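## Task

Carry the printed block into the neighbouring room and leave it resting on the coffee table. It only counts if the block stays on the table without the robot holding it there. The task fails if the robot tips over or is left leaning.

## Robot and tools

ROBOT. A Hello Robot Stretch 4 in a physics simulation. It has one arm: an omni-wheel base, a lift that slides on a mast, an arm that telescopes straight out, a three-joint wrist (yaw, pitch, roll) and a two-finger gripper. It stands about 1.6 m tall, and the base rim lies within 0.23 m of the base origin. A loose object may occasionally get nudged by an outside push.

FRAMES. Base frame: origin on the floor below the base centre, x ahead, y to the left, z up. hand_pose is reported in this frame. It is the point halfway between the fingers, 0.015 m back from the tips, and the printed value may be slightly off. With all wrist joints at 0, the hand axes line up with the base axes. The odometry frame is where the base frame was when the scene began. base_odometry counts wheel rotation only, so slipping shows up as travel. Its heading runs from -3.142 to 3.142, positive to the left.

execute_actions. Arguments: "actions", a list with exactly one action or empty (an empty list only reports state and images), and "cameras", a list from head_camera, head_left_camera, head_right_camera, wrist_camera, all. Leaving it out, null or ["all"] returns every camera, and [] returns none. An action has "base", "joints" or both, plus an optional "pace" and "contact_limits". Alternatively it is {"end_of_arm": "enable_torque"} alone. Its motions start together and can finish at different times, and no action runs longer than 15 s.
- "base" holds exactly one relative move, measured from where the base last reported itself. {"translate_m": d} drives straight, d in metres from -2 to 2, positive forward. {"strafe_m": d} slides sideways, -2 to 2 m, positive left. {"rotate_rad": d} turns in place, -3.2 to 3.2 rad, positive counter-clockwise seen from above.
- "joints" is one object keyed by joint name, and each value is an absolute target, not an offset. lift_m 0 to 1.2 (done within ±0.004). arm_m 0 to 0.55 (±0.004). wrist_yaw_rad -1.134 to 4.276 (±0.02); 0 points forward, positive turns left, 3.14 is folded back, and above 3.4 the arm may be in the way. wrist_pitch_rad -1.117 to 4.259 (±0.05); 0 is level and 1.57 points straight down. wrist_roll_rad -1.117 to 4.259 (±0.02); at 0 the fingers are level, and positive turns clockwise as seen from behind the hand. gripper_m 0 to 0.08 (±0.002) is the finger gap. A joint target outside its range is clipped and the result says so. Any other bad value or unknown key rejects the whole call, and nothing moves.
- "pace" is "slow", "default", "fast" or "max". The base then drives at up to 0.1, 0.3, 0.4 or 0.6 m/s and turns at up to 1, 2, 3 or 4 rad/s. With lift_m above 0.2 at the start, those caps shrink, down to 0.3 m/s and 1 rad/s at 1.2.
- "contact_limits" accepts only arm_m, from 0 (lightest) to 0.75 (hardest); 0.5 if omitted. The arm stops with contact_stop once it pushes harder than that.
A part that an action leaves out can still be driving toward its earlier target, even when its status does not show this. Example of an action: {"base": {"translate_m": 0.3}, "joints": {"gripper_m": 0.05}, "pace": "fast"}. At the start of a scene, one action with lift_m 0.4 and wrist_yaw_rad 0 unfolds the wrist.

wait: {"seconds": 0 to 10}. It commands nothing and returns the same report as an empty action list. zoom_image: {"camera": name, "region": [x0, y0, x1, y1]} in pixels from the top-left of that camera's most recent full image, at most 504 by 504. finished_scene: {"scene": current scene number}. It ends the scene for good after the last command has been held, says whether the task succeeded, and gives the next task. The goal must already hold at that point. While the model is replying, the simulation keeps running and the robot holds its last command.

CAMERAS. head_camera sits at the mast top and looks forward and down; turn the base to look elsewhere. head_left_camera and head_right_camera are fisheyes beside it that look more steeply down and show the base and arm. wrist_camera looks along the fingers, with the tips near the bottom of its image. The "pictures" line lists the images in order.

RESULT LINES. base_status and joint_status tell how each motion ended. "done": reached; for the base this only means the wheels turned enough. "off_target": stopped short, possibly still pushing. "contact_stop_at_<key>": something blocked it; the lift, arm or wheels go slack, so a loaded lift may sink and the base may roll. "limit_stop_at_<name>": a built-in limit acted. "limit_stop_at_tilt": a lean over 6 degrees, after which the lift, arm and wheels go slack and ignore commands until the lean eases. "limit_stop_at_own_body": a joint was about to hit the robot or touched it. This is likely with pitch below -0.2 together with roll below -0.4 or above 4; moving away is allowed. "torque_fault": a wrist or gripper motor overloaded and went limp. It ignores commands until enable_torque is sent. After contact, time_out, limit or fault stops, the old target is dropped. on_its_own reports what happened without being commanded; its "held at" value is the held target, not the measured position. lidar_m: 12 distances in metres from the base origin, in 30-degree sectors, counter-clockwise from straight ahead (4th left, 7th behind, 10th right). "-" means nothing seen or closer than 0.25 m. It covers roughly 0.15 m up to robot height, so table tops appear. It can miss glass, thin legs and much of the area behind. wrist_depth_mm: a 7x7 grid of median depths, 100 to 2000 mm, from top left; clear objects are omitted, while the robot's own body is included. turned_by_wheels vs turned_by_imu: a gap above about 0.1 rad points to a collision or slip, and the heading is then off by roughly that gap. base_tilt (degrees, forward/right positive) carries a fixed bias of up to about 1.5. motor_effort is in percent, positive toward higher joint values, with the peak of the last action in brackets; readings are noisy and carry fixed biases. For wheel_0..2, positive means turning right. Carrying a load in a level gripper pushes wrist_pitch effort away from 0.

GRASPING. Close to a gap smaller than the object. The fingers stop only a little past contact, and the gripper_m reading stays above the target while squeezing. "off_target" after closing means something is held; "done" usually means empty, but thin or lightly held items may still be gripped. If gripper effort stays beyond about 50 from 0, the gripper faults and may let go.

AVOID. Tipping: do not drive or turn with over 1 kg held and arm_m above 0.2, especially at fast or max. Avoid steady pushes or pulls, above all with the hand high or a high contact limit. Also avoid pressing the gripper into things with the base or arm (wrist fault), level loads over about 2.7 kg, drops, slams and hard hits. A tilt that differs from the start value may mean a wheel is up on something. Place objects so they rest on the table by themselves, then release and withdraw before ending the scene.

Each tool is called as name(argument=value, ...) on one line, values as JSON.

## Session

execute_actions(actions=[])

Scene clock: 0.00 s.
base_odometry: x=+0.000 y=+0.000 heading=+0.000 (m, m, rad; odometry frame)
turned_by_wheels: +0.000 (rad since the last result)
turned_by_imu: +0.000 (rad since the last result)
base_tilt: forward=+0.2 right=-0.4 (deg)
lidar_m: 0.78 0.81 1.01 2.25 2.90 0.98 0.86 0.90 0.83 0.74 0.75 0.87
base_status: not commanded
joint_positions: lift_m=+0.222 arm_m=-0.002 wrist_yaw_rad=+3.083 wrist_pitch_rad=-0.006 wrist_roll_rad=+0.020 gripper_m=+0.040
joint_status: not commanded
motor_effort: lift_m=+21 arm_m=-1 wrist_yaw_rad=+1 wrist_pitch_rad=-7 wrist_roll_rad=+1 gripper_m=+1 wheel_0=+1 wheel_1=+0 wheel_2=+0 (%)
hand_pose: x=-0.0380 y=+0.0997 z=+0.4012 quat_wxyz=(+0.029, +0.003, +0.010, +1.000) (m; base frame)
wrist_depth_mm: - 144 1863 1863 1983 - - / - 127 209 1863 1921 1921 - / - 123 167 1366 1366 1983 - / 109 143 210 1756 1921 1921 - / 221 1661 1808 1863 1863 1983 - / 1308 1537 1708 1708 1464 1576 1537 / 1008 1160 108 1098 138 109 1078
pictures: head_camera, head_left_camera, head_right_camera, wrist_camera
Images, in order (width x height): head_camera 420x560, head_left_camera 420x672, head_right_camera 420x672, wrist_camera 616x392.

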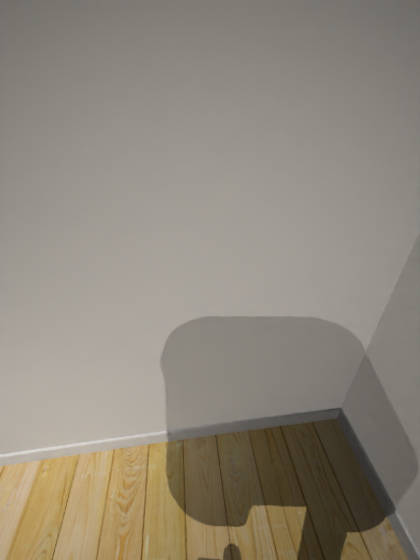

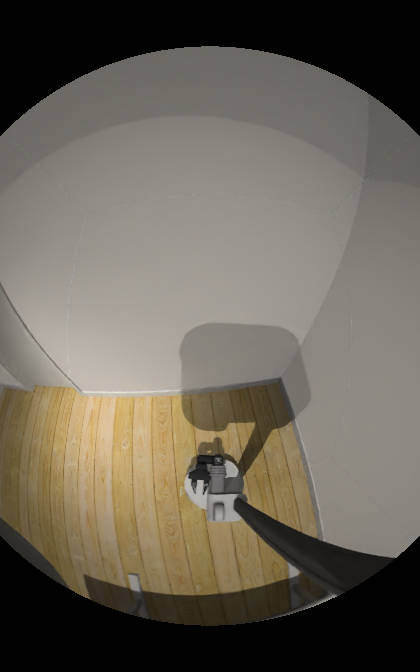

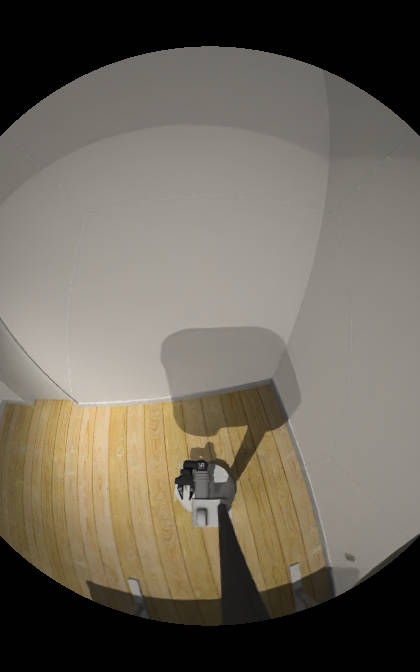

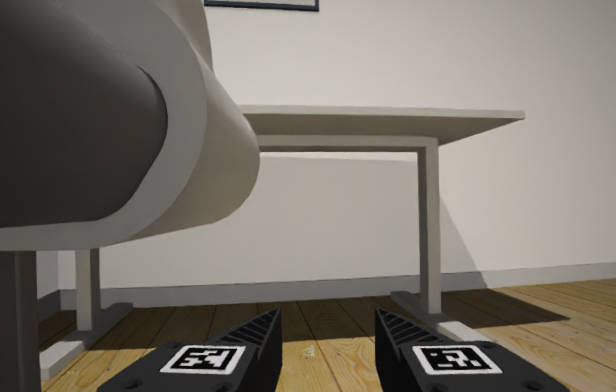

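execute_actions(actions=[{"base":{"rotate_rad":3.1},"joints":{"lift_m":0.85,"wrist_yaw_rad":0,"gripper_m":0.08}}])

Scene clock: 6.13 s.
base_odometry: x=+0.000 y=+0.000 heading=+3.100 (m, m, rad; odometry frame)
turned_by_wheels: +3.100 (rad since the last result)
turned_by_imu: +3.127 (rad since the last result)
base_tilt: forward=+0.3 right=-0.2 (deg)
lidar_m: 0.87 0.85 0.86 0.73 0.75 0.90 0.78 0.80 0.97 1.96 2.93 0.95
base_status: done
joint_positions: lift_m=+0.850 arm_m=-0.002 wrist_yaw_rad=+0.000 wrist_pitch_rad=-0.006 wrist_roll_rad=+0.020 gripper_m=+0.080
joint_status: all done
motor_effort: lift_m=+23(24) arm_m=-2(2) wrist_yaw_rad=+0(5) wrist_pitch_rad=-8(7) wrist_roll_rad=+1(1) gripper_m=+3(3) wheel_0=-1(7) wheel_1=-1(6) wheel_2=-1(8) (%)
hand_pose: x=+0.3819 y=-0.0873 z=+1.0293 quat_wxyz=(+1.000, +0.010, -0.003, +0.000) (m; base frame)
wrist_depth_mm: 1366 1430 1430 1499 1537 1661 1661 / 1336 1430 1430 1430 1537 1661 1708 / 1336 1366 1464 1464 1576 1661 1661 / 1366 1397 1430 1537 1576 1661 1661 / 1308 1397 1430 1499 1537 1618 1708 / 1281 1308 1308 1281 1255 1397 1708 / 904 108 140 842 831 115 -
pictures: head_camera, head_left_camera, head_right_camera, wrist_camera
Images, in order (width x height): head_camera 420x560, head_left_camera 420x672, head_right_camera 420x672, wrist_camera 616x392.

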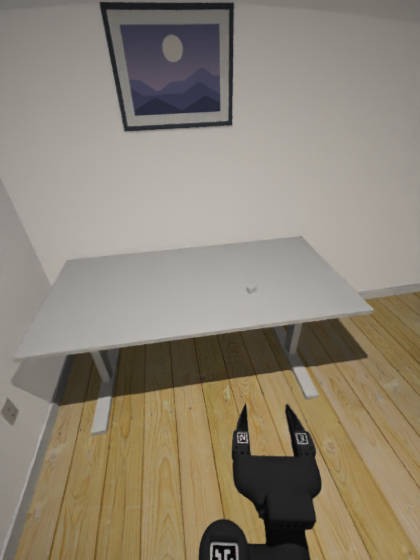

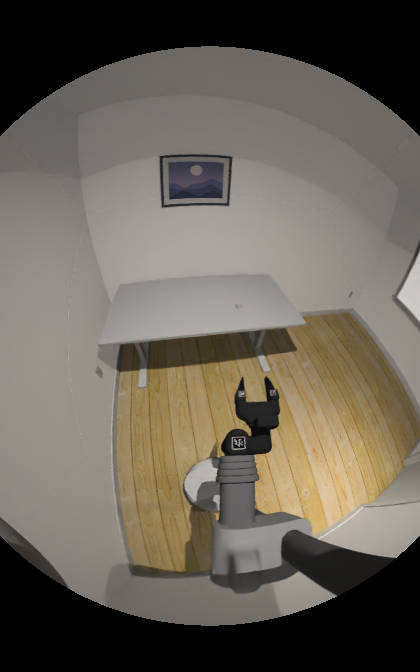

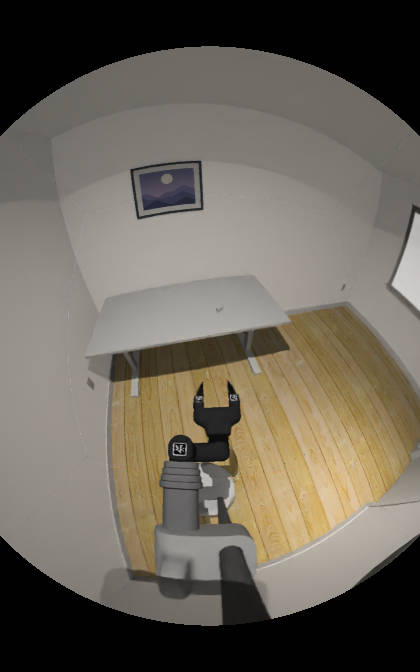

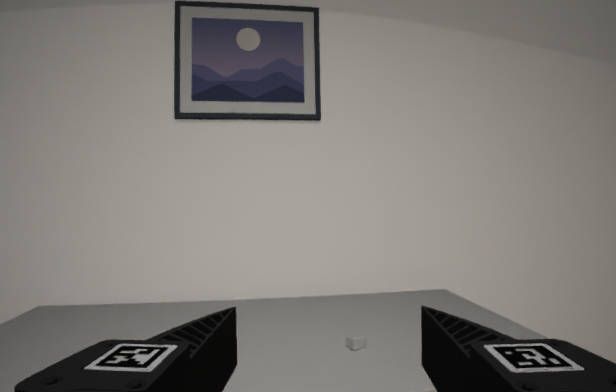

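execute_actions(actions=[{"base":{"translate_m":0.45},"joints":{"lift_m":0.85,"wrist_pitch_rad":0.7,"arm_m":0.15}}], cameras=["head_camera","wrist_camera"])

Scene clock: 12.87 s.
base_odometry: x=-0.450 y=+0.019 heading=+3.100 (m, m, rad; odometry frame)
turned_by_wheels: +0.000 (rad since the last result)
turned_by_imu: +0.001 (rad since the last result)
base_tilt: forward=+0.3 right=-0.3 (deg)
lidar_m: 0.44 0.45 0.56 0.84 0.84 1.02 1.25 1.24 1.48 2.72 0.77 0.46
base_status: done
joint_positions: lift_m=+0.850 arm_m=+0.149 wrist_yaw_rad=+0.000 wrist_pitch_rad=+0.702 wrist_roll_rad=+0.020 gripper_m=+0.080
joint_status: all done
motor_effort: lift_m=+22(23) arm_m=+5(7) wrist_yaw_rad=+0(2) wrist_pitch_rad=-3(2) wrist_roll_rad=+1(1) gripper_m=+3(3) wheel_0=-1(7) wheel_1=-1(5) wheel_2=+1(8) (%)
hand_pose: x=+0.4824 y=-0.0874 z=+0.8908 quat_wxyz=(+0.939, +0.009, +0.344, -0.003) (m; base frame)
wrist_depth_mm: 759 798 809 854 866 904 946 / 788 788 759 732 715 691 699 / 627 603 591 580 569 559 549 / 508 496 488 477 469 462 459 / 427 421 415 407 402 399 394 / 368 366 359 355 353 349 343 / 332 108 140 319 312 115 -
pictures: head_camera, wrist_camera
Images, in order (width x height): head_camera 420x560, wrist_camera 616x392.

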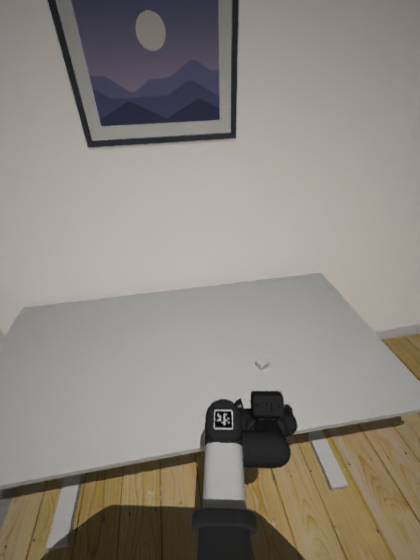

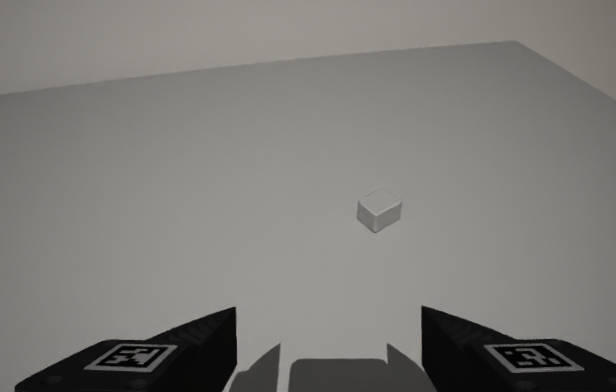

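execute_actions(actions=[{"base":{"strafe_m":-0.07},"joints":{"lift_m":0.9,"wrist_pitch_rad":1.57,"arm_m":0.5}}], cameras=["head_camera","wrist_camera"])

Scene clock: 28.00 s.
base_odometry: x=-0.447 y=+0.089 heading=+3.100 (m, m, rad; odometry frame)
turned_by_wheels: +0.000 (rad since the last result)
turned_by_imu: +0.001 (rad since the last result)
base_tilt: forward=+0.3 right=-0.2 (deg)
lidar_m: 0.45 0.44 0.57 0.91 0.91 1.13 1.23 1.23 1.50 2.72 0.79 0.53
base_status: done
joint_positions: lift_m=+0.900 arm_m=+0.499 wrist_yaw_rad=+0.000 wrist_pitch_rad=+1.570 wrist_roll_rad=+0.020 gripper_m=+0.080
joint_status: all done
motor_effort: lift_m=+23(25) arm_m=+5(6) wrist_yaw_rad=+0(3) wrist_pitch_rad=+1(4) wrist_roll_rad=+1(1) gripper_m=+3(3) wheel_0=-1(7) wheel_1=+2(6) wheel_2=-1(1) (%)
hand_pose: x=+0.6701 y=-0.0874 z=+0.8653 quat_wxyz=(+0.707, +0.007, +0.707, -0.007) (m; base frame)
wrist_depth_mm: 306 303 297 294 290 287 285 / 303 300 297 293 291 287 283 / 303 300 297 291 290 286 285 / 304 300 296 266 290 286 285 / 303 300 297 296 290 286 285 / 304 300 294 293 289 286 286 / 304 108 140 291 290 115 -
pictures: head_camera, wrist_camera
Images, in order (width x height): head_camera 420x560, wrist_camera 616x392.

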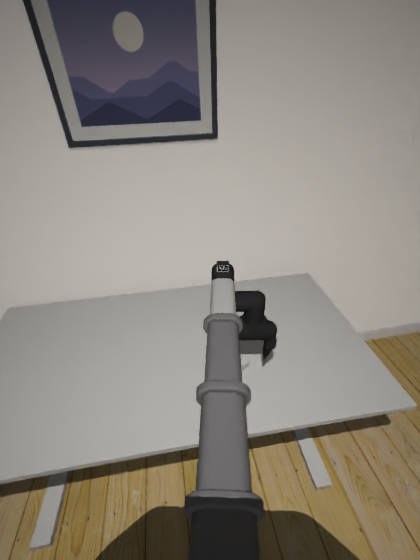

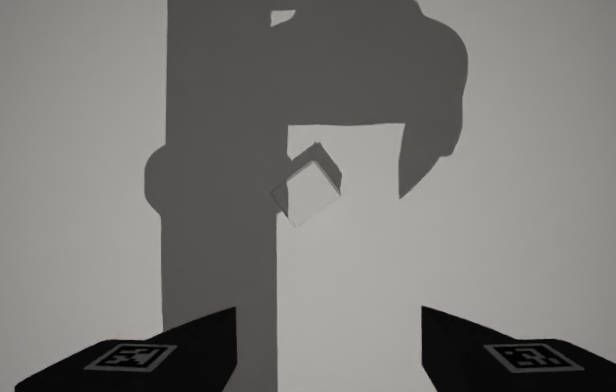

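execute_actions(actions=[{"base":{"strafe_m":0.015},"joints":{"lift_m":0.82,"wrist_roll_rad":0.95,"arm_m":0.55}}], cameras=["wrist_camera"])

Scene clock: 32.30 s.
base_odometry: x=-0.447 y=+0.074 heading=+3.100 (m, m, rad; odometry frame)
turned_by_wheels: +0.000 (rad since the last result)
turned_by_imu: +0.001 (rad since the last result)
base_tilt: forward=+0.4 right=-0.2 (deg)
lidar_m: 0.46 0.45 0.55 0.89 0.87 1.10 1.22 1.22 1.48 2.71 0.84 0.52
base_status: done
joint_positions: lift_m=+0.820 arm_m=+0.547 wrist_yaw_rad=+0.000 wrist_pitch_rad=+1.570 wrist_roll_rad=+0.950 gripper_m=+0.080
joint_status: all done
joint sent to its limit — the command would take arm_m past its upper limit, so that joint was sent only as far as its limit.
motor_effort: lift_m=+18(22) arm_m=+5(7) wrist_yaw_rad=+1(0) wrist_pitch_rad=+0(0) wrist_roll_rad=+2(8) gripper_m=+3(3) wheel_0=+0(6) wheel_1=+0(8) wheel_2=+0(1) (%)
hand_pose: x=+0.7182 y=-0.0874 z=+0.7857 quat_wxyz=(+0.629, +0.323, +0.629, -0.323) (m; base frame)
wrist_depth_mm: 220 218 216 213 212 211 210 / 220 218 217 214 212 210 210 / 220 216 216 213 212 211 209 / 219 217 216 214 212 209 209 / 219 217 215 212 211 211 208 / 219 216 215 184 211 209 208 / 218 108 140 213 211 115 -
pictures: wrist_camera
Images, in order (width x height): wrist_camera 616x392.

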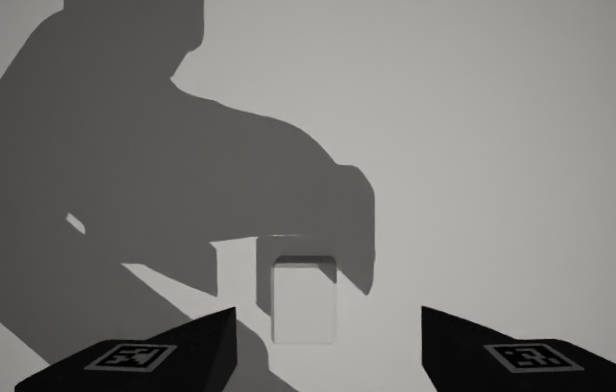

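execute_actions(actions=[{"base":{"translate_m":0.013},"joints":{"lift_m":0.78},"pace":"slow"}], cameras=["wrist_camera"])

execute_actions(actions=[{"joints":{"gripper_m":0.015}}], cameras=["wrist_camera"])

Scene clock: 36.97 s.
base_odometry: x=-0.460 y=+0.074 heading=+3.100 (m, m, rad; odometry frame)
turned_by_wheels: +0.000 (rad since the last result)
turned_by_imu: +0.001 (rad since the last result)
base_tilt: forward=+0.3 right=-0.2 (deg)
lidar_m: 0.42 0.42 0.54 0.89 0.89 1.11 1.23 1.22 1.48 2.75 0.84 0.49
base_status: done
joint_positions: lift_m=+0.780 arm_m=+0.547 wrist_yaw_rad=+0.000 wrist_pitch_rad=+1.570 wrist_roll_rad=+0.950 gripper_m=+0.080
joint_status: all done
motor_effort: lift_m=+18(18) arm_m=+5(5) wrist_yaw_rad=+0(0) wrist_pitch_rad=+0(2) wrist_roll_rad=+2(2) gripper_m=+3(3) wheel_0=+1(2) wheel_1=+1(6) wheel_2=-1(5) (%)
hand_pose: x=+0.7182 y=-0.0874 z=+0.7458 quat_wxyz=(+0.629, +0.323, +0.629, -0.323) (m; base frame)
wrist_depth_mm: 179 178 176 174 173 171 170 / 179 177 176 174 173 171 169 / 179 177 175 174 172 170 169 / 178 177 176 173 172 170 169 / 177 177 175 173 172 171 169 / 178 177 174 151 171 170 169 / 178 108 140 144 171 115 -
pictures: wrist_camera
Images, in order (width x height): wrist_camera 616x392.

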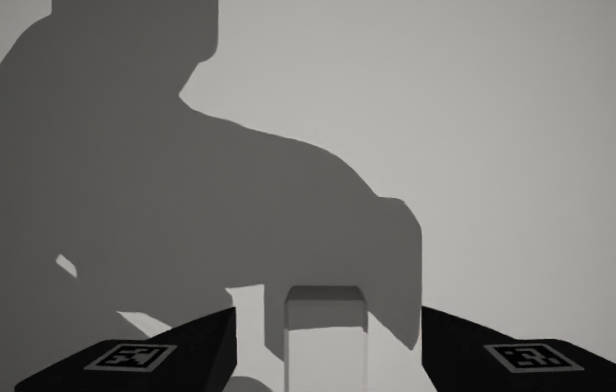

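Scene clock: 38.17 s.
base_odometry: x=-0.460 y=+0.074 heading=+3.100 (m, m, rad; odometry frame)
turned_by_wheels: +0.000 (rad since the last result)
turned_by_imu: +0.000 (rad since the last result)
base_tilt: forward=+0.4 right=-0.4 (deg)
lidar_m: 0.42 0.44 0.55 0.89 0.90 1.10 1.24 1.23 1.49 2.77 0.80 0.49
base_status: not commanded
joint_positions: lift_m=+0.780 arm_m=+0.547 wrist_yaw_rad=+0.000 wrist_pitch_rad=+1.570 wrist_roll_rad=+0.950 gripper_m=+0.030
joint_status: gripper_m off_target (ended at +0.030, target +0.015)
on_its_own: gripper_m is held at +0.025, not at your +0.015, by its contact guard: the fingers met something
motor_effort: lift_m=+18(18) arm_m=+5(5) wrist_yaw_rad=+0(0) wrist_pitch_rad=+2(1) wrist_roll_rad=+2(2) gripper_m=-36(41) wheel_0=+1(1) wheel_1=+0(1) wheel_2=-1(1) (%)
hand_pose: x=+0.7182 y=-0.0874 z=+0.7458 quat_wxyz=(+0.629, +0.323, +0.629, -0.323) (m; base frame)
wrist_depth_mm: 179 177 175 175 173 172 170 / 179 177 176 174 173 171 170 / 178 177 175 174 172 171 170 / 178 177 175 174 173 171 169 / 178 176 174 174 171 170 169 / 178 177 174 149 171 170 169 / 177 176 115 144 112 169 168
pictures: wrist_camera
Images, in order (width x height): wrist_camera 616x392.

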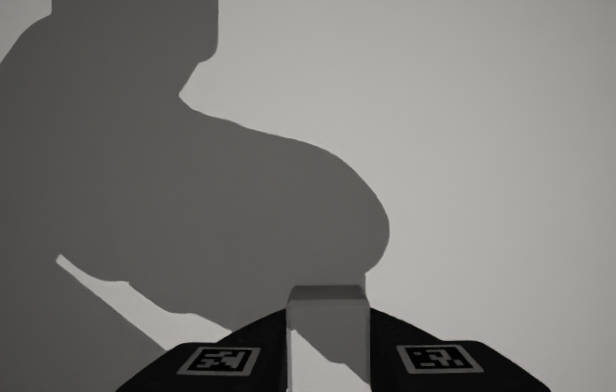

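execute_actions(actions=[{"joints":{"lift_m":0.83}}], cameras=[])

execute_actions(actions=[{"base":{"rotate_rad":-1.75},"joints":{"arm_m":0.05,"wrist_roll_rad":0}}], cameras=[])

execute_actions(actions=[{"base":{"translate_m":1.3},"pace":"fast"}])

Scene clock: 43.10 s.
base_odometry: x=-0.460 y=+0.074 heading=+3.100 (m, m, rad; odometry frame)
turned_by_wheels: +0.000 (rad since the last result)
turned_by_imu: +0.001 (rad since the last result)
base_tilt: forward=+0.3 right=-0.3 (deg)
lidar_m: 0.44 0.43 0.53 0.88 0.89 1.11 1.23 1.23 1.50 2.75 0.81 0.50
base_status: not commanded
joint_positions: lift_m=+0.830 arm_m=+0.547 wrist_yaw_rad=+0.000 wrist_pitch_rad=+1.570 wrist_roll_rad=+0.950 gripper_m=+0.030
joint_status: all done
on_its_own: gripper_m is held at +0.025, not at your +0.015, by its contact guard: the fingers met something
motor_effort: lift_m=+23(24) arm_m=+5(5) wrist_yaw_rad=+1(0) wrist_pitch_rad=-1(2) wrist_roll_rad=+2(2) gripper_m=-36(35) wheel_0=+1(1) wheel_1=+0(0) wheel_2=-1(1) (%)
hand_pose: x=+0.7182 y=-0.0874 z=+0.7953 quat_wxyz=(+0.629, +0.323, +0.629, -0.323) (m; base frame)
wrist_depth_mm: 229 229 225 224 222 220 218 / 230 227 225 224 221 220 219 / 229 227 226 224 222 220 218 / 229 227 225 224 221 219 217 / 229 227 224 223 221 220 217 / 229 227 224 149 220 219 216 / 229 226 115 144 113 217 216
pictures: none
No camera images: the call's "cameras" was empty. Leave "cameras" out to get every camera's image.

Scene clock: 45.63 s.
base_odometry: x=-0.460 y=+0.074 heading=+1.350 (m, m, rad; odometry frame)
turned_by_wheels: -1.750 (rad since the last result)
turned_by_imu: -1.765 (rad since the last result)
base_tilt: forward=+0.3 right=-0.3 (deg)
lidar_m: 2.25 2.75 0.52 0.42 0.44 0.50 0.81 0.88 0.99 1.24 1.23 1.36
base_status: done
joint_positions: lift_m=+0.830 arm_m=+0.051 wrist_yaw_rad=+0.000 wrist_pitch_rad=+1.570 wrist_roll_rad=+0.000 gripper_m=+0.030
joint_status: all done
on_its_own: gripper_m is held at +0.025, not at your +0.015, by its contact guard: the fingers met something
motor_effort: lift_m=+22(23) arm_m=-6(7) wrist_yaw_rad=+1(1) wrist_pitch_rad=+2(3) wrist_roll_rad=+0(4) gripper_m=-36(36) wheel_0=+1(6) wheel_1=+1(7) wheel_2=+0(7) (%)
hand_pose: x=+0.2220 y=-0.0874 z=+0.7954 quat_wxyz=(+0.707, +0.000, +0.707, +0.000) (m; base frame)
wrist_depth_mm: 946 960 946 946 931 917 931 / 976 976 976 960 917 931 917 / 976 976 960 946 946 917 931 / 976 960 960 960 931 917 917 / 976 976 960 732 931 931 917 / 976 960 732 149 917 931 917 / 976 976 115 144 113 931 904
pictures: none
No camera images: the call's "cameras" was empty. Leave "cameras" out to get every camera's image.

Scene clock: 50.33 s.
base_odometry: x=-0.176 y=+1.343 heading=+1.350 (m, m, rad; odometry frame)
turned_by_wheels: +0.000 (rad since the last result)
turned_by_imu: +0.000 (rad since the last result)
base_tilt: forward=+0.2 right=-0.3 (deg)
lidar_m: 1.31 1.59 1.74 1.72 1.23 1.06 1.63 2.02 0.96 0.74 0.76 0.91
base_status: done
joint_positions: lift_m=+0.830 arm_m=+0.051 wrist_yaw_rad=+0.000 wrist_pitch_rad=+1.570 wrist_roll_rad=+0.000 gripper_m=+0.030
joint_status: not commanded
on_its_own: gripper_m is held at +0.025, not at your +0.015, by its contact guard: the fingers met something
motor_effort: lift_m=+23(22) arm_m=-5(6) wrist_yaw_rad=+1(1) wrist_pitch_rad=+1(1) wrist_roll_rad=+0(0) gripper_m=-35(36) wheel_0=+0(6) wheel_1=-1(6) wheel_2=+0(11) (%)
hand_pose: x=+0.2219 y=-0.0874 z=+0.7954 quat_wxyz=(+0.707, +0.000, +0.707, +0.000) (m; base frame)
wrist_depth_mm: 976 976 960 946 931 931 931 / 991 960 960 960 931 931 917 / 976 960 946 946 931 917 917 / 1008 960 946 946 931 917 904 / 960 960 960 750 946 917 917 / 976 960 741 149 917 917 904 / 976 976 115 143 113 917 917
pictures: head_camera, head_left_camera, head_right_camera, wrist_camera
Images, in order (width x height): head_camera 420x560, head_left_camera 420x672, head_right_camera 420x672, wrist_camera 616x392.

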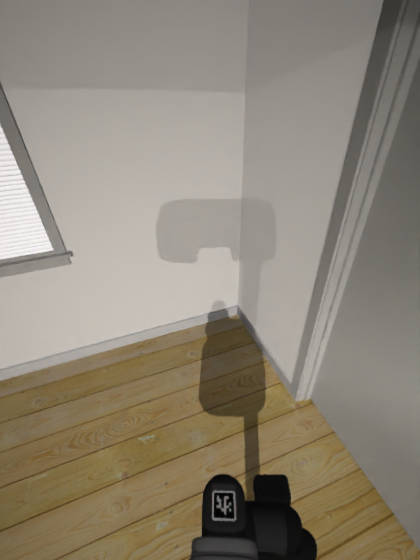

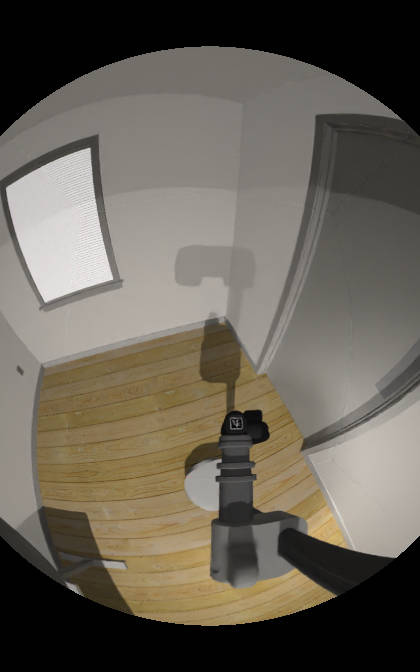

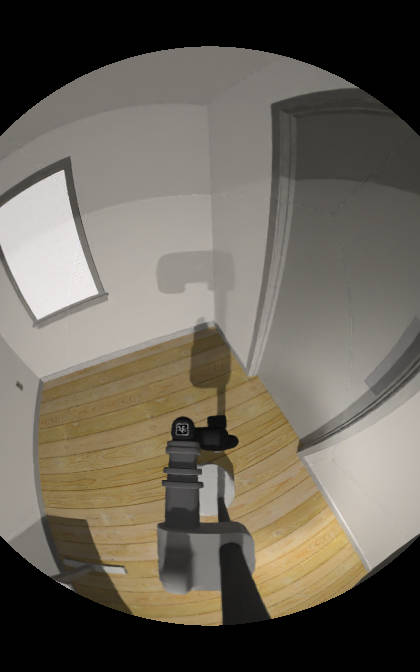

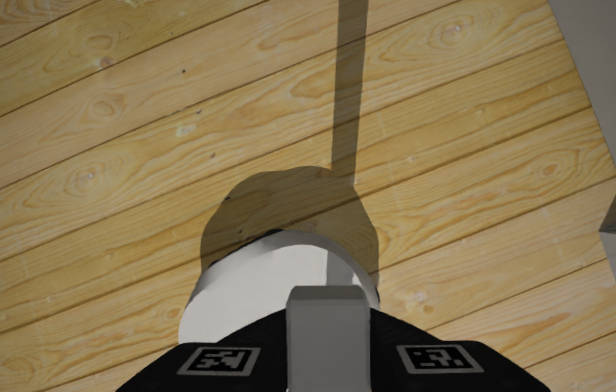

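Push door.

execute_actions(actions=[{"base":{"rotate_rad":-1.2},"joints":{"arm_m":0}}], cameras=[])

execute_actions(actions=[{"base":{"strafe_m":0.38}}])

Scene clock: 54.87 s.
base_odometry: x=-0.176 y=+1.343 heading=+0.150 (m, m, rad; odometry frame)
turned_by_wheels: -1.200 (rad since the last result)
turned_by_imu: -1.209 (rad since the last result)
base_tilt: forward=+0.3 right=-0.1 (deg)
lidar_m: 0.73 0.88 1.09 1.58 1.66 1.80 1.70 1.04 1.34 2.10 1.11 0.72
base_status: done
joint_positions: lift_m=+0.830 arm_m=+0.001 wrist_yaw_rad=+0.000 wrist_pitch_rad=+1.570 wrist_roll_rad=+0.000 gripper_m=+0.030
joint_status: all done
on_its_own: gripper_m is held at +0.025, not at your +0.015, by its contact guard: the fingers met something
motor_effort: lift_m=+23(23) arm_m=-6(6) wrist_yaw_rad=+0(1) wrist_pitch_rad=+2(1) wrist_roll_rad=+0(0) gripper_m=-36(35) wheel_0=+2(8) wheel_1=+1(7) wheel_2=-1(7) (%)
hand_pose: x=+0.1720 y=-0.0874 z=+0.7954 quat_wxyz=(+0.707, +0.000, +0.707, +0.000) (m; base frame)
wrist_depth_mm: 1008 960 960 946 960 931 904 / 1008 976 960 946 946 917 931 / 976 976 946 960 946 917 917 / 976 976 946 960 931 931 917 / 976 960 741 723 946 904 917 / 976 976 741 149 917 917 917 / 976 946 115 144 112 931 917
pictures: none
No camera images: the call's "cameras" was empty. Leave "cameras" out to get every camera's image.

Scene clock: 57.47 s.
base_odometry: x=-0.233 y=+1.719 heading=+0.150 (m, m, rad; odometry frame)
turned_by_wheels: +0.000 (rad since the last result)
turned_by_imu: +0.000 (rad since the last result)
base_tilt: forward=+0.3 right=-0.3 (deg)
lidar_m: 0.82 0.84 1.10 1.20 1.26 1.78 1.70 1.22 1.29 2.46 1.09 0.88
base_status: done
joint_positions: lift_m=+0.830 arm_m=+0.001 wrist_yaw_rad=+0.000 wrist_pitch_rad=+1.570 wrist_roll_rad=+0.000 gripper_m=+0.030
joint_status: not commanded
on_its_own: gripper_m is held at +0.025, not at your +0.015, by its contact guard: the fingers met something
motor_effort: lift_m=+22(23) arm_m=-6(6) wrist_yaw_rad=+1(1) wrist_pitch_rad=+0(1) wrist_roll_rad=+0(0) gripper_m=-35(36) wheel_0=+1(9) wheel_1=+0(8) wheel_2=-1(2) (%)
hand_pose: x=+0.1720 y=-0.0874 z=+0.7954 quat_wxyz=(+0.707, +0.000, +0.707, +0.000) (m; base frame)
wrist_depth_mm: 976 976 960 946 931 904 917 / 991 960 960 946 931 917 931 / 976 976 946 946 917 917 917 / 976 976 960 960 931 931 917 / 976 960 750 741 931 917 917 / 976 976 741 149 917 917 917 / 976 960 115 144 113 904 904
pictures: head_camera, head_left_camera, head_right_camera, wrist_camera
Images, in order (width x height): head_camera 420x560, head_left_camera 420x672, head_right_camera 420x672, wrist_camera 616x392.

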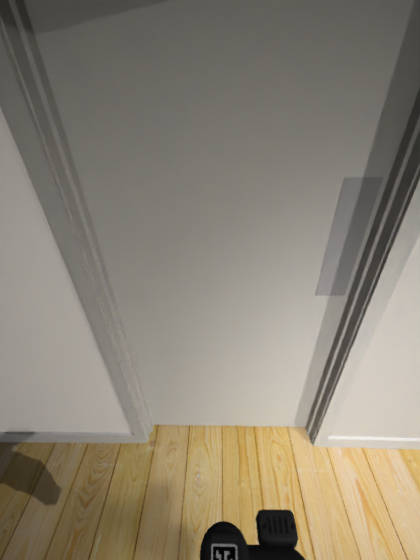

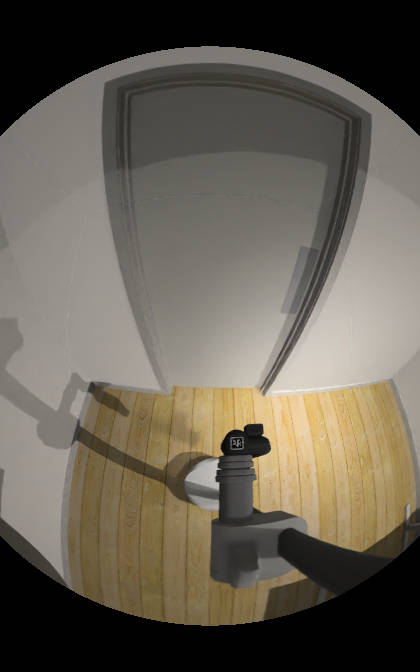

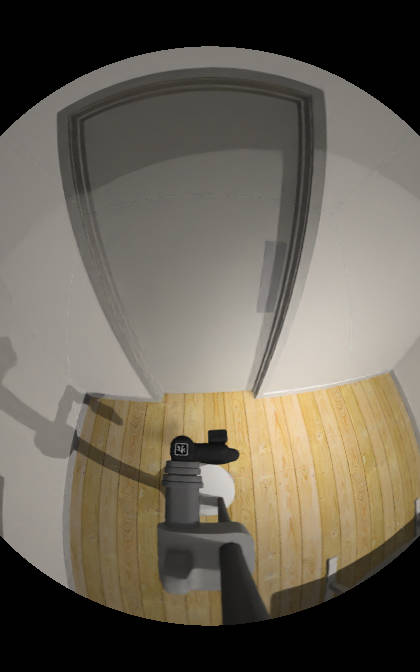

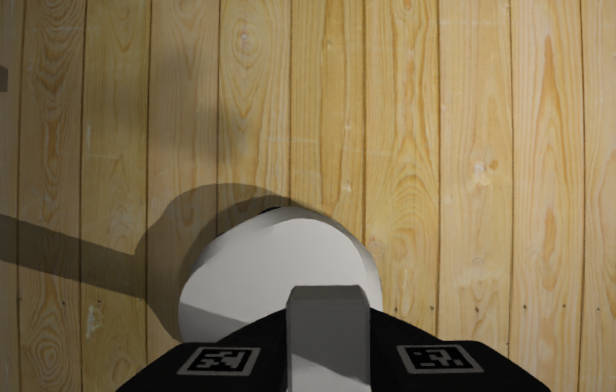

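execute_actions(actions=[{"base":{"strafe_m":-0.1},"joints":{"wrist_roll_rad":1.57,"lift_m":0.65}}], cameras=[])

execute_actions(actions=[{"base":{"translate_m":0.55}}], cameras=[])

execute_actions(actions=[{"base":{"translate_m":0.4},"pace":"slow"}])

Scene clock: 64.13 s.
base_odometry: x=-0.218 y=+1.620 heading=+0.150 (m, m, rad; odometry frame)
turned_by_wheels: +0.000 (rad since the last result)
turned_by_imu: +0.001 (rad since the last result)
base_tilt: forward=+0.4 right=-0.3 (deg)
lidar_m: 0.82 0.86 1.11 1.31 1.36 1.82 1.71 1.18 1.34 2.35 1.13 0.82
base_status: done
joint_positions: lift_m=+0.650 arm_m=+0.001 wrist_yaw_rad=+0.000 wrist_pitch_rad=+1.570 wrist_roll_rad=+1.570 gripper_m=+0.030
joint_status: all done
on_its_own: gripper_m is held at +0.025, not at your +0.015, by its contact guard: the fingers met something
motor_effort: lift_m=+18(22) arm_m=-6(6) wrist_yaw_rad=+0(1) wrist_pitch_rad=+1(1) wrist_roll_rad=+2(5) gripper_m=-36(35) wheel_0=-2(9) wheel_1=+0(5) wheel_2=-1(2) (%)
hand_pose: x=+0.1720 y=-0.0874 z=+0.6157 quat_wxyz=(+0.500, +0.500, +0.500, -0.500) (m; base frame)
wrist_depth_mm: 798 788 778 750 759 750 750 / 778 798 788 768 759 759 750 / 778 788 788 768 759 759 750 / 798 759 778 768 549 544 759 / 778 778 759 615 549 544 397 / 768 788 768 149 544 539 539 / 778 778 114 144 112 539 647
pictures: none
No camera images: the call's "cameras" was empty. Leave "cameras" out to get every camera's image.

Scene clock: 67.43 s.
base_odometry: x=+0.326 y=+1.702 heading=+0.150 (m, m, rad; odometry frame)
turned_by_wheels: +0.000 (rad since the last result)
turned_by_imu: +0.000 (rad since the last result)
base_tilt: forward=+0.2 right=-0.3 (deg)
lidar_m: 0.27 0.28 0.43 0.91 1.39 1.90 2.27 1.66 2.11 0.90 0.39 0.30
base_status: done
joint_positions: lift_m=+0.650 arm_m=+0.001 wrist_yaw_rad=+0.000 wrist_pitch_rad=+1.570 wrist_roll_rad=+1.570 gripper_m=+0.030
joint_status: not commanded
on_its_own: gripper_m is held at +0.025, not at your +0.015, by its contact guard: the fingers met something
motor_effort: lift_m=+19(19) arm_m=-6(6) wrist_yaw_rad=+1(1) wrist_pitch_rad=+2(0) wrist_roll_rad=+2(3) gripper_m=-36(35) wheel_0=-1(4) wheel_1=-2(5) wheel_2=+1(9) (%)
hand_pose: x=+0.1720 y=-0.0874 z=+0.6157 quat_wxyz=(+0.500, +0.500, +0.500, -0.500) (m; base frame)
wrist_depth_mm: 199 287 439 778 759 759 759 / 200 290 539 768 759 759 750 / 201 293 549 768 759 759 750 / 202 294 554 778 559 544 750 / 202 294 554 621 544 539 399 / 202 294 554 149 549 539 535 / 202 274 115 144 113 535 640
pictures: none
No camera images: the call's "cameras" was empty. Leave "cameras" out to get every camera's image.

Scene clock: 72.73 s.
base_odometry: x=+0.722 y=+1.762 heading=+0.150 (m, m, rad; odometry frame)
turned_by_wheels: +0.000 (rad since the last result)
turned_by_imu: +0.157 (rad since the last result)
base_tilt: forward=+0.3 right=-0.3 (deg)
lidar_m: 0.55 0.36 0.32 0.32 1.37 2.15 2.18 2.05 0.38 0.38 1.95 2.07
base_status: done
joint_positions: lift_m=+0.650 arm_m=+0.000 wrist_yaw_rad=+0.000 wrist_pitch_rad=+1.570 wrist_roll_rad=+1.570 gripper_m=+0.030
joint_status: not commanded
on_its_own: gripper_m is held at +0.025, not at your +0.015, by its contact guard: the fingers met something
motor_effort: lift_m=+21(23) arm_m=+3(11) wrist_yaw_rad=+1(71) wrist_pitch_rad=+1(86) wrist_roll_rad=+0(9) gripper_m=-36(35) wheel_0=+2(8) wheel_1=+2(14) wheel_2=-3(28) (%)
hand_pose: x=+0.1706 y=-0.0874 z=+0.6156 quat_wxyz=(+0.500, +0.500, +0.500, -0.500) (m; base frame)
wrist_depth_mm: 788 778 778 778 768 647 603 / 788 778 778 768 759 759 750 / 788 788 778 768 778 750 759 / 778 778 778 768 544 549 741 / 788 778 768 597 544 544 397 / 768 778 759 149 544 549 539 / 634 741 114 143 112 544 634
pictures: head_camera, head_left_camera, head_right_camera, wrist_camera
Images, in order (width x height): head_camera 420x560, head_left_camera 420x672, head_right_camera 420x672, wrist_camera 616x392.

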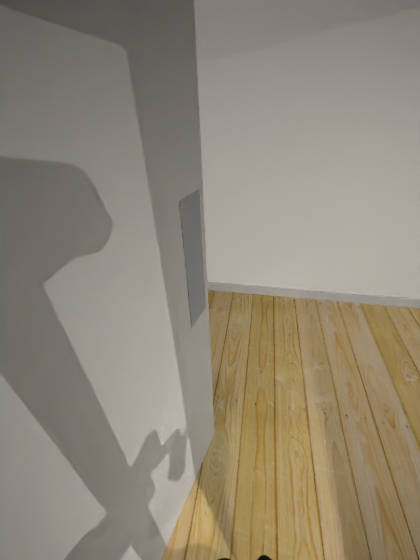

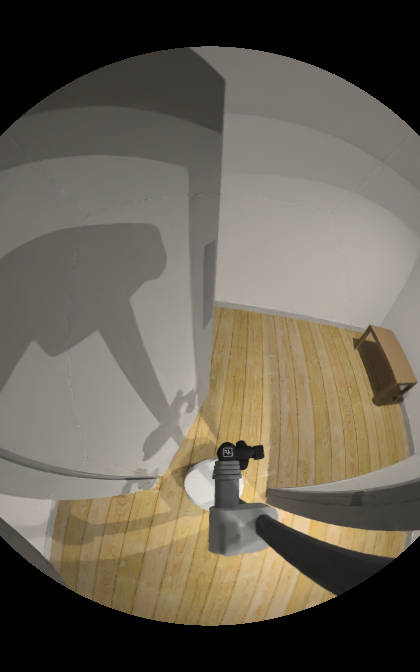

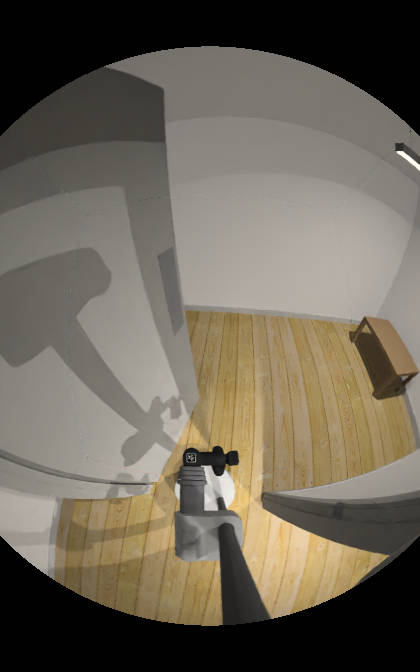

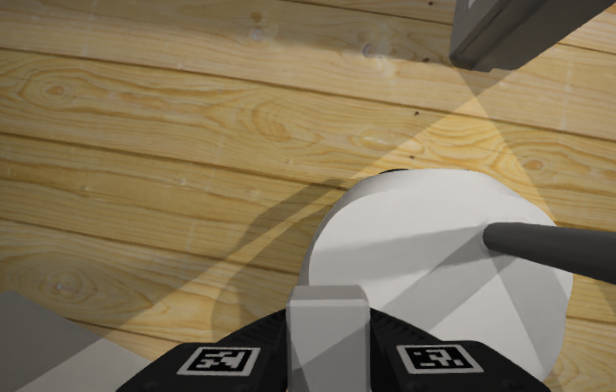

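execute_actions(actions=[{"base":{"rotate_rad":-0.75},"joints":{"wrist_roll_rad":0}}], cameras=[])

execute_actions(actions=[{"base":{"translate_m":1.2},"pace":"fast"}], cameras=[])

execute_actions(actions=[{"base":{"rotate_rad":-0.9}}], cameras=["head_camera","head_left_camera"])

Scene clock: 80.07 s.
base_odometry: x=+0.722 y=+1.762 heading=-0.600 (m, m, rad; odometry frame)
turned_by_wheels: -0.750 (rad since the last result)
turned_by_imu: -0.756 (rad since the last result)
base_tilt: forward=+0.3 right=-0.2 (deg)
lidar_m: 2.22 2.05 0.44 0.33 0.34 0.41 1.72 2.61 2.05 2.43 0.40 1.98
base_status: done
joint_positions: lift_m=+0.650 arm_m=+0.000 wrist_yaw_rad=+0.000 wrist_pitch_rad=+1.570 wrist_roll_rad=+0.000 gripper_m=+0.030
joint_status: all done
on_its_own: gripper_m is held at +0.025, not at your +0.015, by its contact guard: the fingers met something
motor_effort: lift_m=+21(21) arm_m=+3(2) wrist_yaw_rad=+1(0) wrist_pitch_rad=+0(1) wrist_roll_rad=-1(6) gripper_m=-36(36) wheel_0=+1(6) wheel_1=+0(5) wheel_2=-1(6) (%)
hand_pose: x=+0.1706 y=-0.0874 z=+0.6156 quat_wxyz=(+0.707, +0.000, +0.707, +0.000) (m; base frame)
wrist_depth_mm: 798 788 778 768 768 741 741 / 788 778 778 768 759 750 750 / 788 778 788 768 759 759 707 / 778 778 768 768 768 750 488 / 723 778 559 549 759 759 535 / 676 788 554 149 569 759 732 / 634 750 115 144 112 732 741
pictures: none
No camera images: the call's "cameras" was empty. Leave "cameras" out to get every camera's image.

Scene clock: 84.47 s.
base_odometry: x=+1.712 y=+1.084 heading=-0.600 (m, m, rad; odometry frame)
turned_by_wheels: +0.000 (rad since the last result)
turned_by_imu: +0.000 (rad since the last result)
base_tilt: forward=+0.4 right=-0.2 (deg)
lidar_m: 1.13 1.07 1.09 1.46 0.90 0.88 1.39 0.97 1.00 1.34 1.11 1.16
base_status: done
joint_positions: lift_m=+0.650 arm_m=+0.000 wrist_yaw_rad=+0.000 wrist_pitch_rad=+1.570 wrist_roll_rad=+0.000 gripper_m=+0.030
joint_status: not commanded
on_its_own: gripper_m is held at +0.025, not at your +0.015, by its contact guard: the fingers met something
motor_effort: lift_m=+20(21) arm_m=+3(3) wrist_yaw_rad=+0(1) wrist_pitch_rad=+1(0) wrist_roll_rad=-1(0) gripper_m=-37(36) wheel_0=+0(6) wheel_1=+0(6) wheel_2=-1(12) (%)
hand_pose: x=+0.1706 y=-0.0874 z=+0.6156 quat_wxyz=(+0.707, +0.000, +0.707, +0.000) (m; base frame)
wrist_depth_mm: 798 778 788 768 768 750 750 / 798 778 778 778 750 741 741 / 788 778 778 768 768 750 750 / 798 778 778 768 750 750 732 / 788 788 564 549 759 759 741 / 798 788 554 150 559 741 741 / 798 788 114 144 113 750 750
pictures: none
No camera images: the call's "cameras" was empty. Leave "cameras" out to get every camera's image.

Scene clock: 86.10 s.
base_odometry: x=+1.712 y=+1.084 heading=-1.500 (m, m, rad; odometry frame)
turned_by_wheels: -0.900 (rad since the last result)
turned_by_imu: -0.907 (rad since the last result)
base_tilt: forward=+0.3 right=-0.1 (deg)
lidar_m: 1.12 1.20 1.10 1.09 1.16 1.74 0.87 0.94 0.98 0.97 1.03 1.52
base_status: done
joint_positions: lift_m=+0.650 arm_m=+0.000 wrist_yaw_rad=+0.000 wrist_pitch_rad=+1.570 wrist_roll_rad=+0.000 gripper_m=+0.030
joint_status: not commanded
on_its_own: gripper_m is held at +0.025, not at your +0.015, by its contact guard: the fingers met something
motor_effort: lift_m=+21(21) arm_m=+3(3) wrist_yaw_rad=+1(1) wrist_pitch_rad=+0(0) wrist_roll_rad=+0(1) gripper_m=-35(36) wheel_0=+2(5) wheel_1=+1(6) wheel_2=-1(6) (%)
hand_pose: x=+0.1706 y=-0.0874 z=+0.6155 quat_wxyz=(+0.707, +0.000, +0.707, +0.000) (m; base frame)
wrist_depth_mm: 798 778 768 768 759 750 741 / 798 788 778 759 759 741 723 / 798 788 768 768 759 750 741 / 798 788 778 788 750 741 750 / 788 778 564 549 759 750 741 / 788 778 554 149 554 732 741 / 798 788 115 144 113 750 750
pictures: head_camera, head_left_camera
Images, in order (width x height): head_camera 420x560, head_left_camera 420x672.

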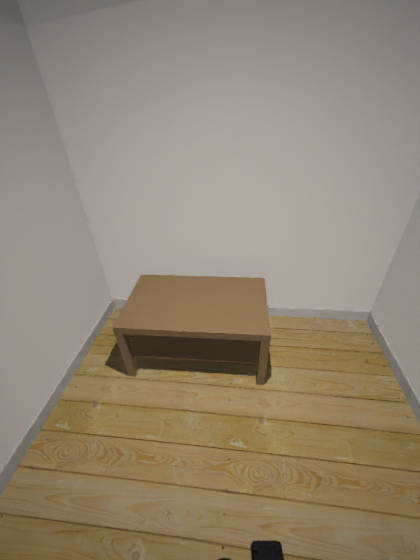

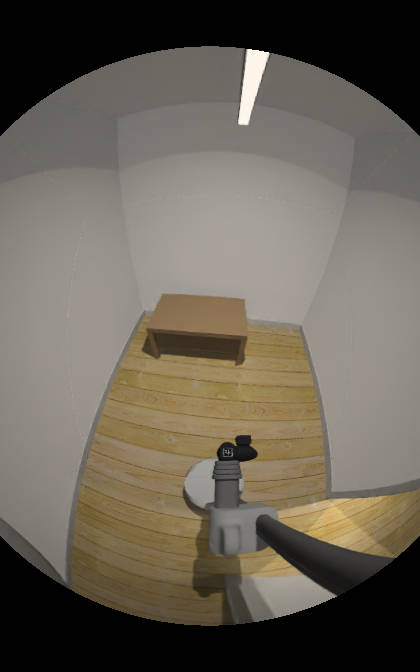

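execute_actions(actions=[{"base":{"translate_m":0.65},"joints":{"arm_m":0.5,"lift_m":0.56},"pace":"fast"}], cameras=["head_camera","wrist_camera"])

Scene clock: 91.30 s.
base_odometry: x=+1.758 y=+0.436 heading=-1.500 (m, m, rad; odometry frame)
turned_by_wheels: +0.000 (rad since the last result)
turned_by_imu: +0.001 (rad since the last result)
base_tilt: forward=+0.3 right=-0.3 (deg)
lidar_m: 0.47 0.52 0.74 1.02 1.10 1.66 1.48 1.70 1.05 1.03 1.07 0.49
base_status: done
joint_positions: lift_m=+0.560 arm_m=+0.499 wrist_yaw_rad=+0.000 wrist_pitch_rad=+1.570 wrist_roll_rad=+0.000 gripper_m=+0.030
joint_status: all done
on_its_own: gripper_m is held at +0.025, not at your +0.015, by its contact guard: the fingers met something
motor_effort: lift_m=+19(19) arm_m=+5(6) wrist_yaw_rad=-1(3) wrist_pitch_rad=+0(2) wrist_roll_rad=+2(0) gripper_m=-36(37) wheel_0=+0(7) wheel_1=+0(6) wheel_2=+0(12) (%)
hand_pose: x=+0.6703 y=-0.0874 z=+0.5257 quat_wxyz=(+0.707, +0.000, +0.707, +0.000) (m; base frame)
wrist_depth_mm: 232 229 226 224 221 219 216 / 232 229 226 224 222 219 216 / 231 228 226 224 221 218 216 / 231 229 225 224 220 219 217 / 230 229 225 223 221 219 216 / 232 229 225 149 220 217 216 / 231 229 115 144 112 217 216
pictures: head_camera, wrist_camera
Images, in order (width x height): head_camera 420x560, wrist_camera 616x392.

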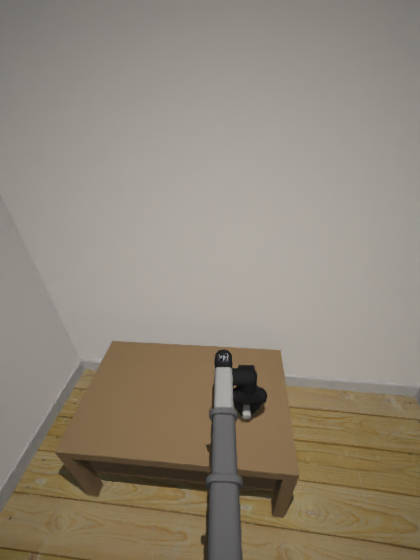

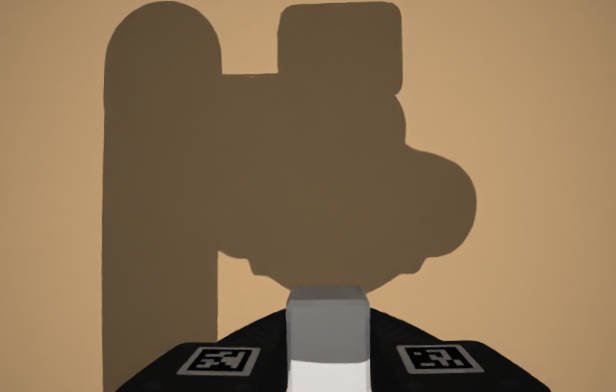

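execute_actions(actions=[{"joints":{"lift_m":0.511},"pace":"slow"}], cameras=[])

execute_actions(actions=[{"joints":{"gripper_m":0.06}}], cameras=[])

execute_actions(actions=[{"joints":{"lift_m":0.58}}], cameras=["wrist_camera"])

finished_scene(scene=1)

Scene clock: 98.40 s.
base_odometry: x=+1.758 y=+0.436 heading=-1.500 (m, m, rad; odometry frame)
turned_by_wheels: +0.000 (rad since the last result)
turned_by_imu: +0.001 (rad since the last result)
base_tilt: forward=+0.3 right=-0.3 (deg)
lidar_m: 0.48 0.53 0.77 1.00 1.09 1.63 1.52 1.64 1.06 1.02 1.07 0.50
base_status: not commanded
joint_positions: lift_m=+0.511 arm_m=+0.499 wrist_yaw_rad=+0.000 wrist_pitch_rad=+1.570 wrist_roll_rad=+0.000 gripper_m=+0.030
joint_status: all done
on_its_own: gripper_m is held at +0.025, not at your +0.015, by its contact guard: the fingers met something
motor_effort: lift_m=+18(18) arm_m=+5(5) wrist_yaw_rad=+0(0) wrist_pitch_rad=+2(0) wrist_roll_rad=+1(1) gripper_m=-36(37) wheel_0=+0(0) wheel_1=+0(0) wheel_2=+0(0) (%)
hand_pose: x=+0.6703 y=-0.0874 z=+0.4768 quat_wxyz=(+0.707, +0.000, +0.707, +0.000) (m; base frame)
wrist_depth_mm: 182 179 176 175 173 171 169 / 181 179 177 175 172 170 169 / 181 179 177 174 173 171 169 / 181 180 177 174 172 171 169 / 180 178 177 174 172 171 169 / 181 178 177 149 171 170 169 / 181 178 114 144 112 169 169
pictures: none
No camera images: the call's "cameras" was empty. Leave "cameras" out to get every camera's image.

Scene clock: 99.33 s.
base_odometry: x=+1.758 y=+0.436 heading=-1.500 (m, m, rad; odometry frame)
turned_by_wheels: +0.000 (rad since the last result)
turned_by_imu: +0.000 (rad since the last result)
base_tilt: forward=+0.4 right=-0.2 (deg)
lidar_m: 0.47 0.50 0.74 1.03 1.11 1.64 1.50 1.67 1.05 1.02 1.09 0.50
base_status: not commanded
joint_positions: lift_m=+0.511 arm_m=+0.499 wrist_yaw_rad=+0.000 wrist_pitch_rad=+1.570 wrist_roll_rad=+0.000 gripper_m=+0.060
joint_status: all done
motor_effort: lift_m=+18(18) arm_m=+5(5) wrist_yaw_rad=+0(0) wrist_pitch_rad=+1(1) wrist_roll_rad=+1(1) gripper_m=+3(33) wheel_0=+0(0) wheel_1=+0(0) wheel_2=+0(0) (%)
hand_pose: x=+0.6703 y=-0.0874 z=+0.4768 quat_wxyz=(+0.707, +0.000, +0.707, +0.000) (m; base frame)
wrist_depth_mm: 181 179 177 175 172 171 169 / 182 178 177 175 173 171 170 / 180 179 176 174 173 171 170 / 181 179 177 174 173 170 169 / 181 178 177 174 173 171 169 / 180 178 177 155 172 171 169 / 181 112 121 145 145 107 -
pictures: none
No camera images: the call's "cameras" was empty. Leave "cameras" out to get every camera's image.

Scene clock: 100.57 s.
base_odometry: x=+1.758 y=+0.436 heading=-1.500 (m, m, rad; odometry frame)
turned_by_wheels: +0.000 (rad since the last result)
turned_by_imu: +0.000 (rad since the last result)
base_tilt: forward=+0.3 right=-0.2 (deg)
lidar_m: 0.46 0.53 0.78 1.02 1.12 1.63 1.51 1.69 1.07 1.00 1.09 0.51
base_status: not commanded
joint_positions: lift_m=+0.580 arm_m=+0.499 wrist_yaw_rad=+0.000 wrist_pitch_rad=+1.570 wrist_roll_rad=+0.000 gripper_m=+0.060
joint_status: all done
motor_effort: lift_m=+23(24) arm_m=+5(5) wrist_yaw_rad=+0(1) wrist_pitch_rad=+1(2) wrist_roll_rad=+1(1) gripper_m=+4(3) wheel_0=+0(0) wheel_1=+0(0) wheel_2=+0(0) (%)
hand_pose: x=+0.6703 y=-0.0874 z=+0.5454 quat_wxyz=(+0.707, +0.000, +0.707, +0.000) (m; base frame)
wrist_depth_mm: 252 251 246 244 239 238 236 / 252 249 246 244 241 236 236 / 252 248 246 243 241 238 236 / 251 249 246 243 240 238 236 / 252 249 245 243 241 236 235 / 252 249 247 215 240 237 236 / 252 113 121 243 241 107 -
pictures: wrist_camera
Images, in order (width x height): wrist_camera 616x392.

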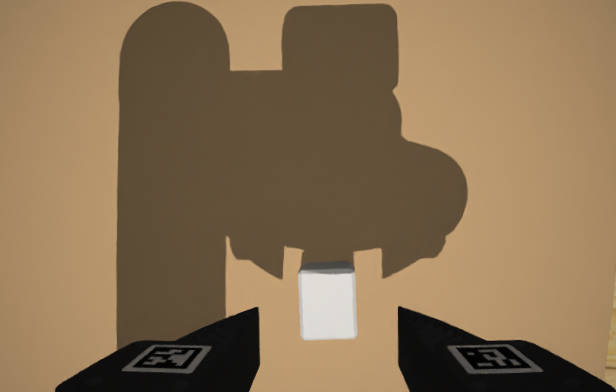

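The scene is finished: the task was done.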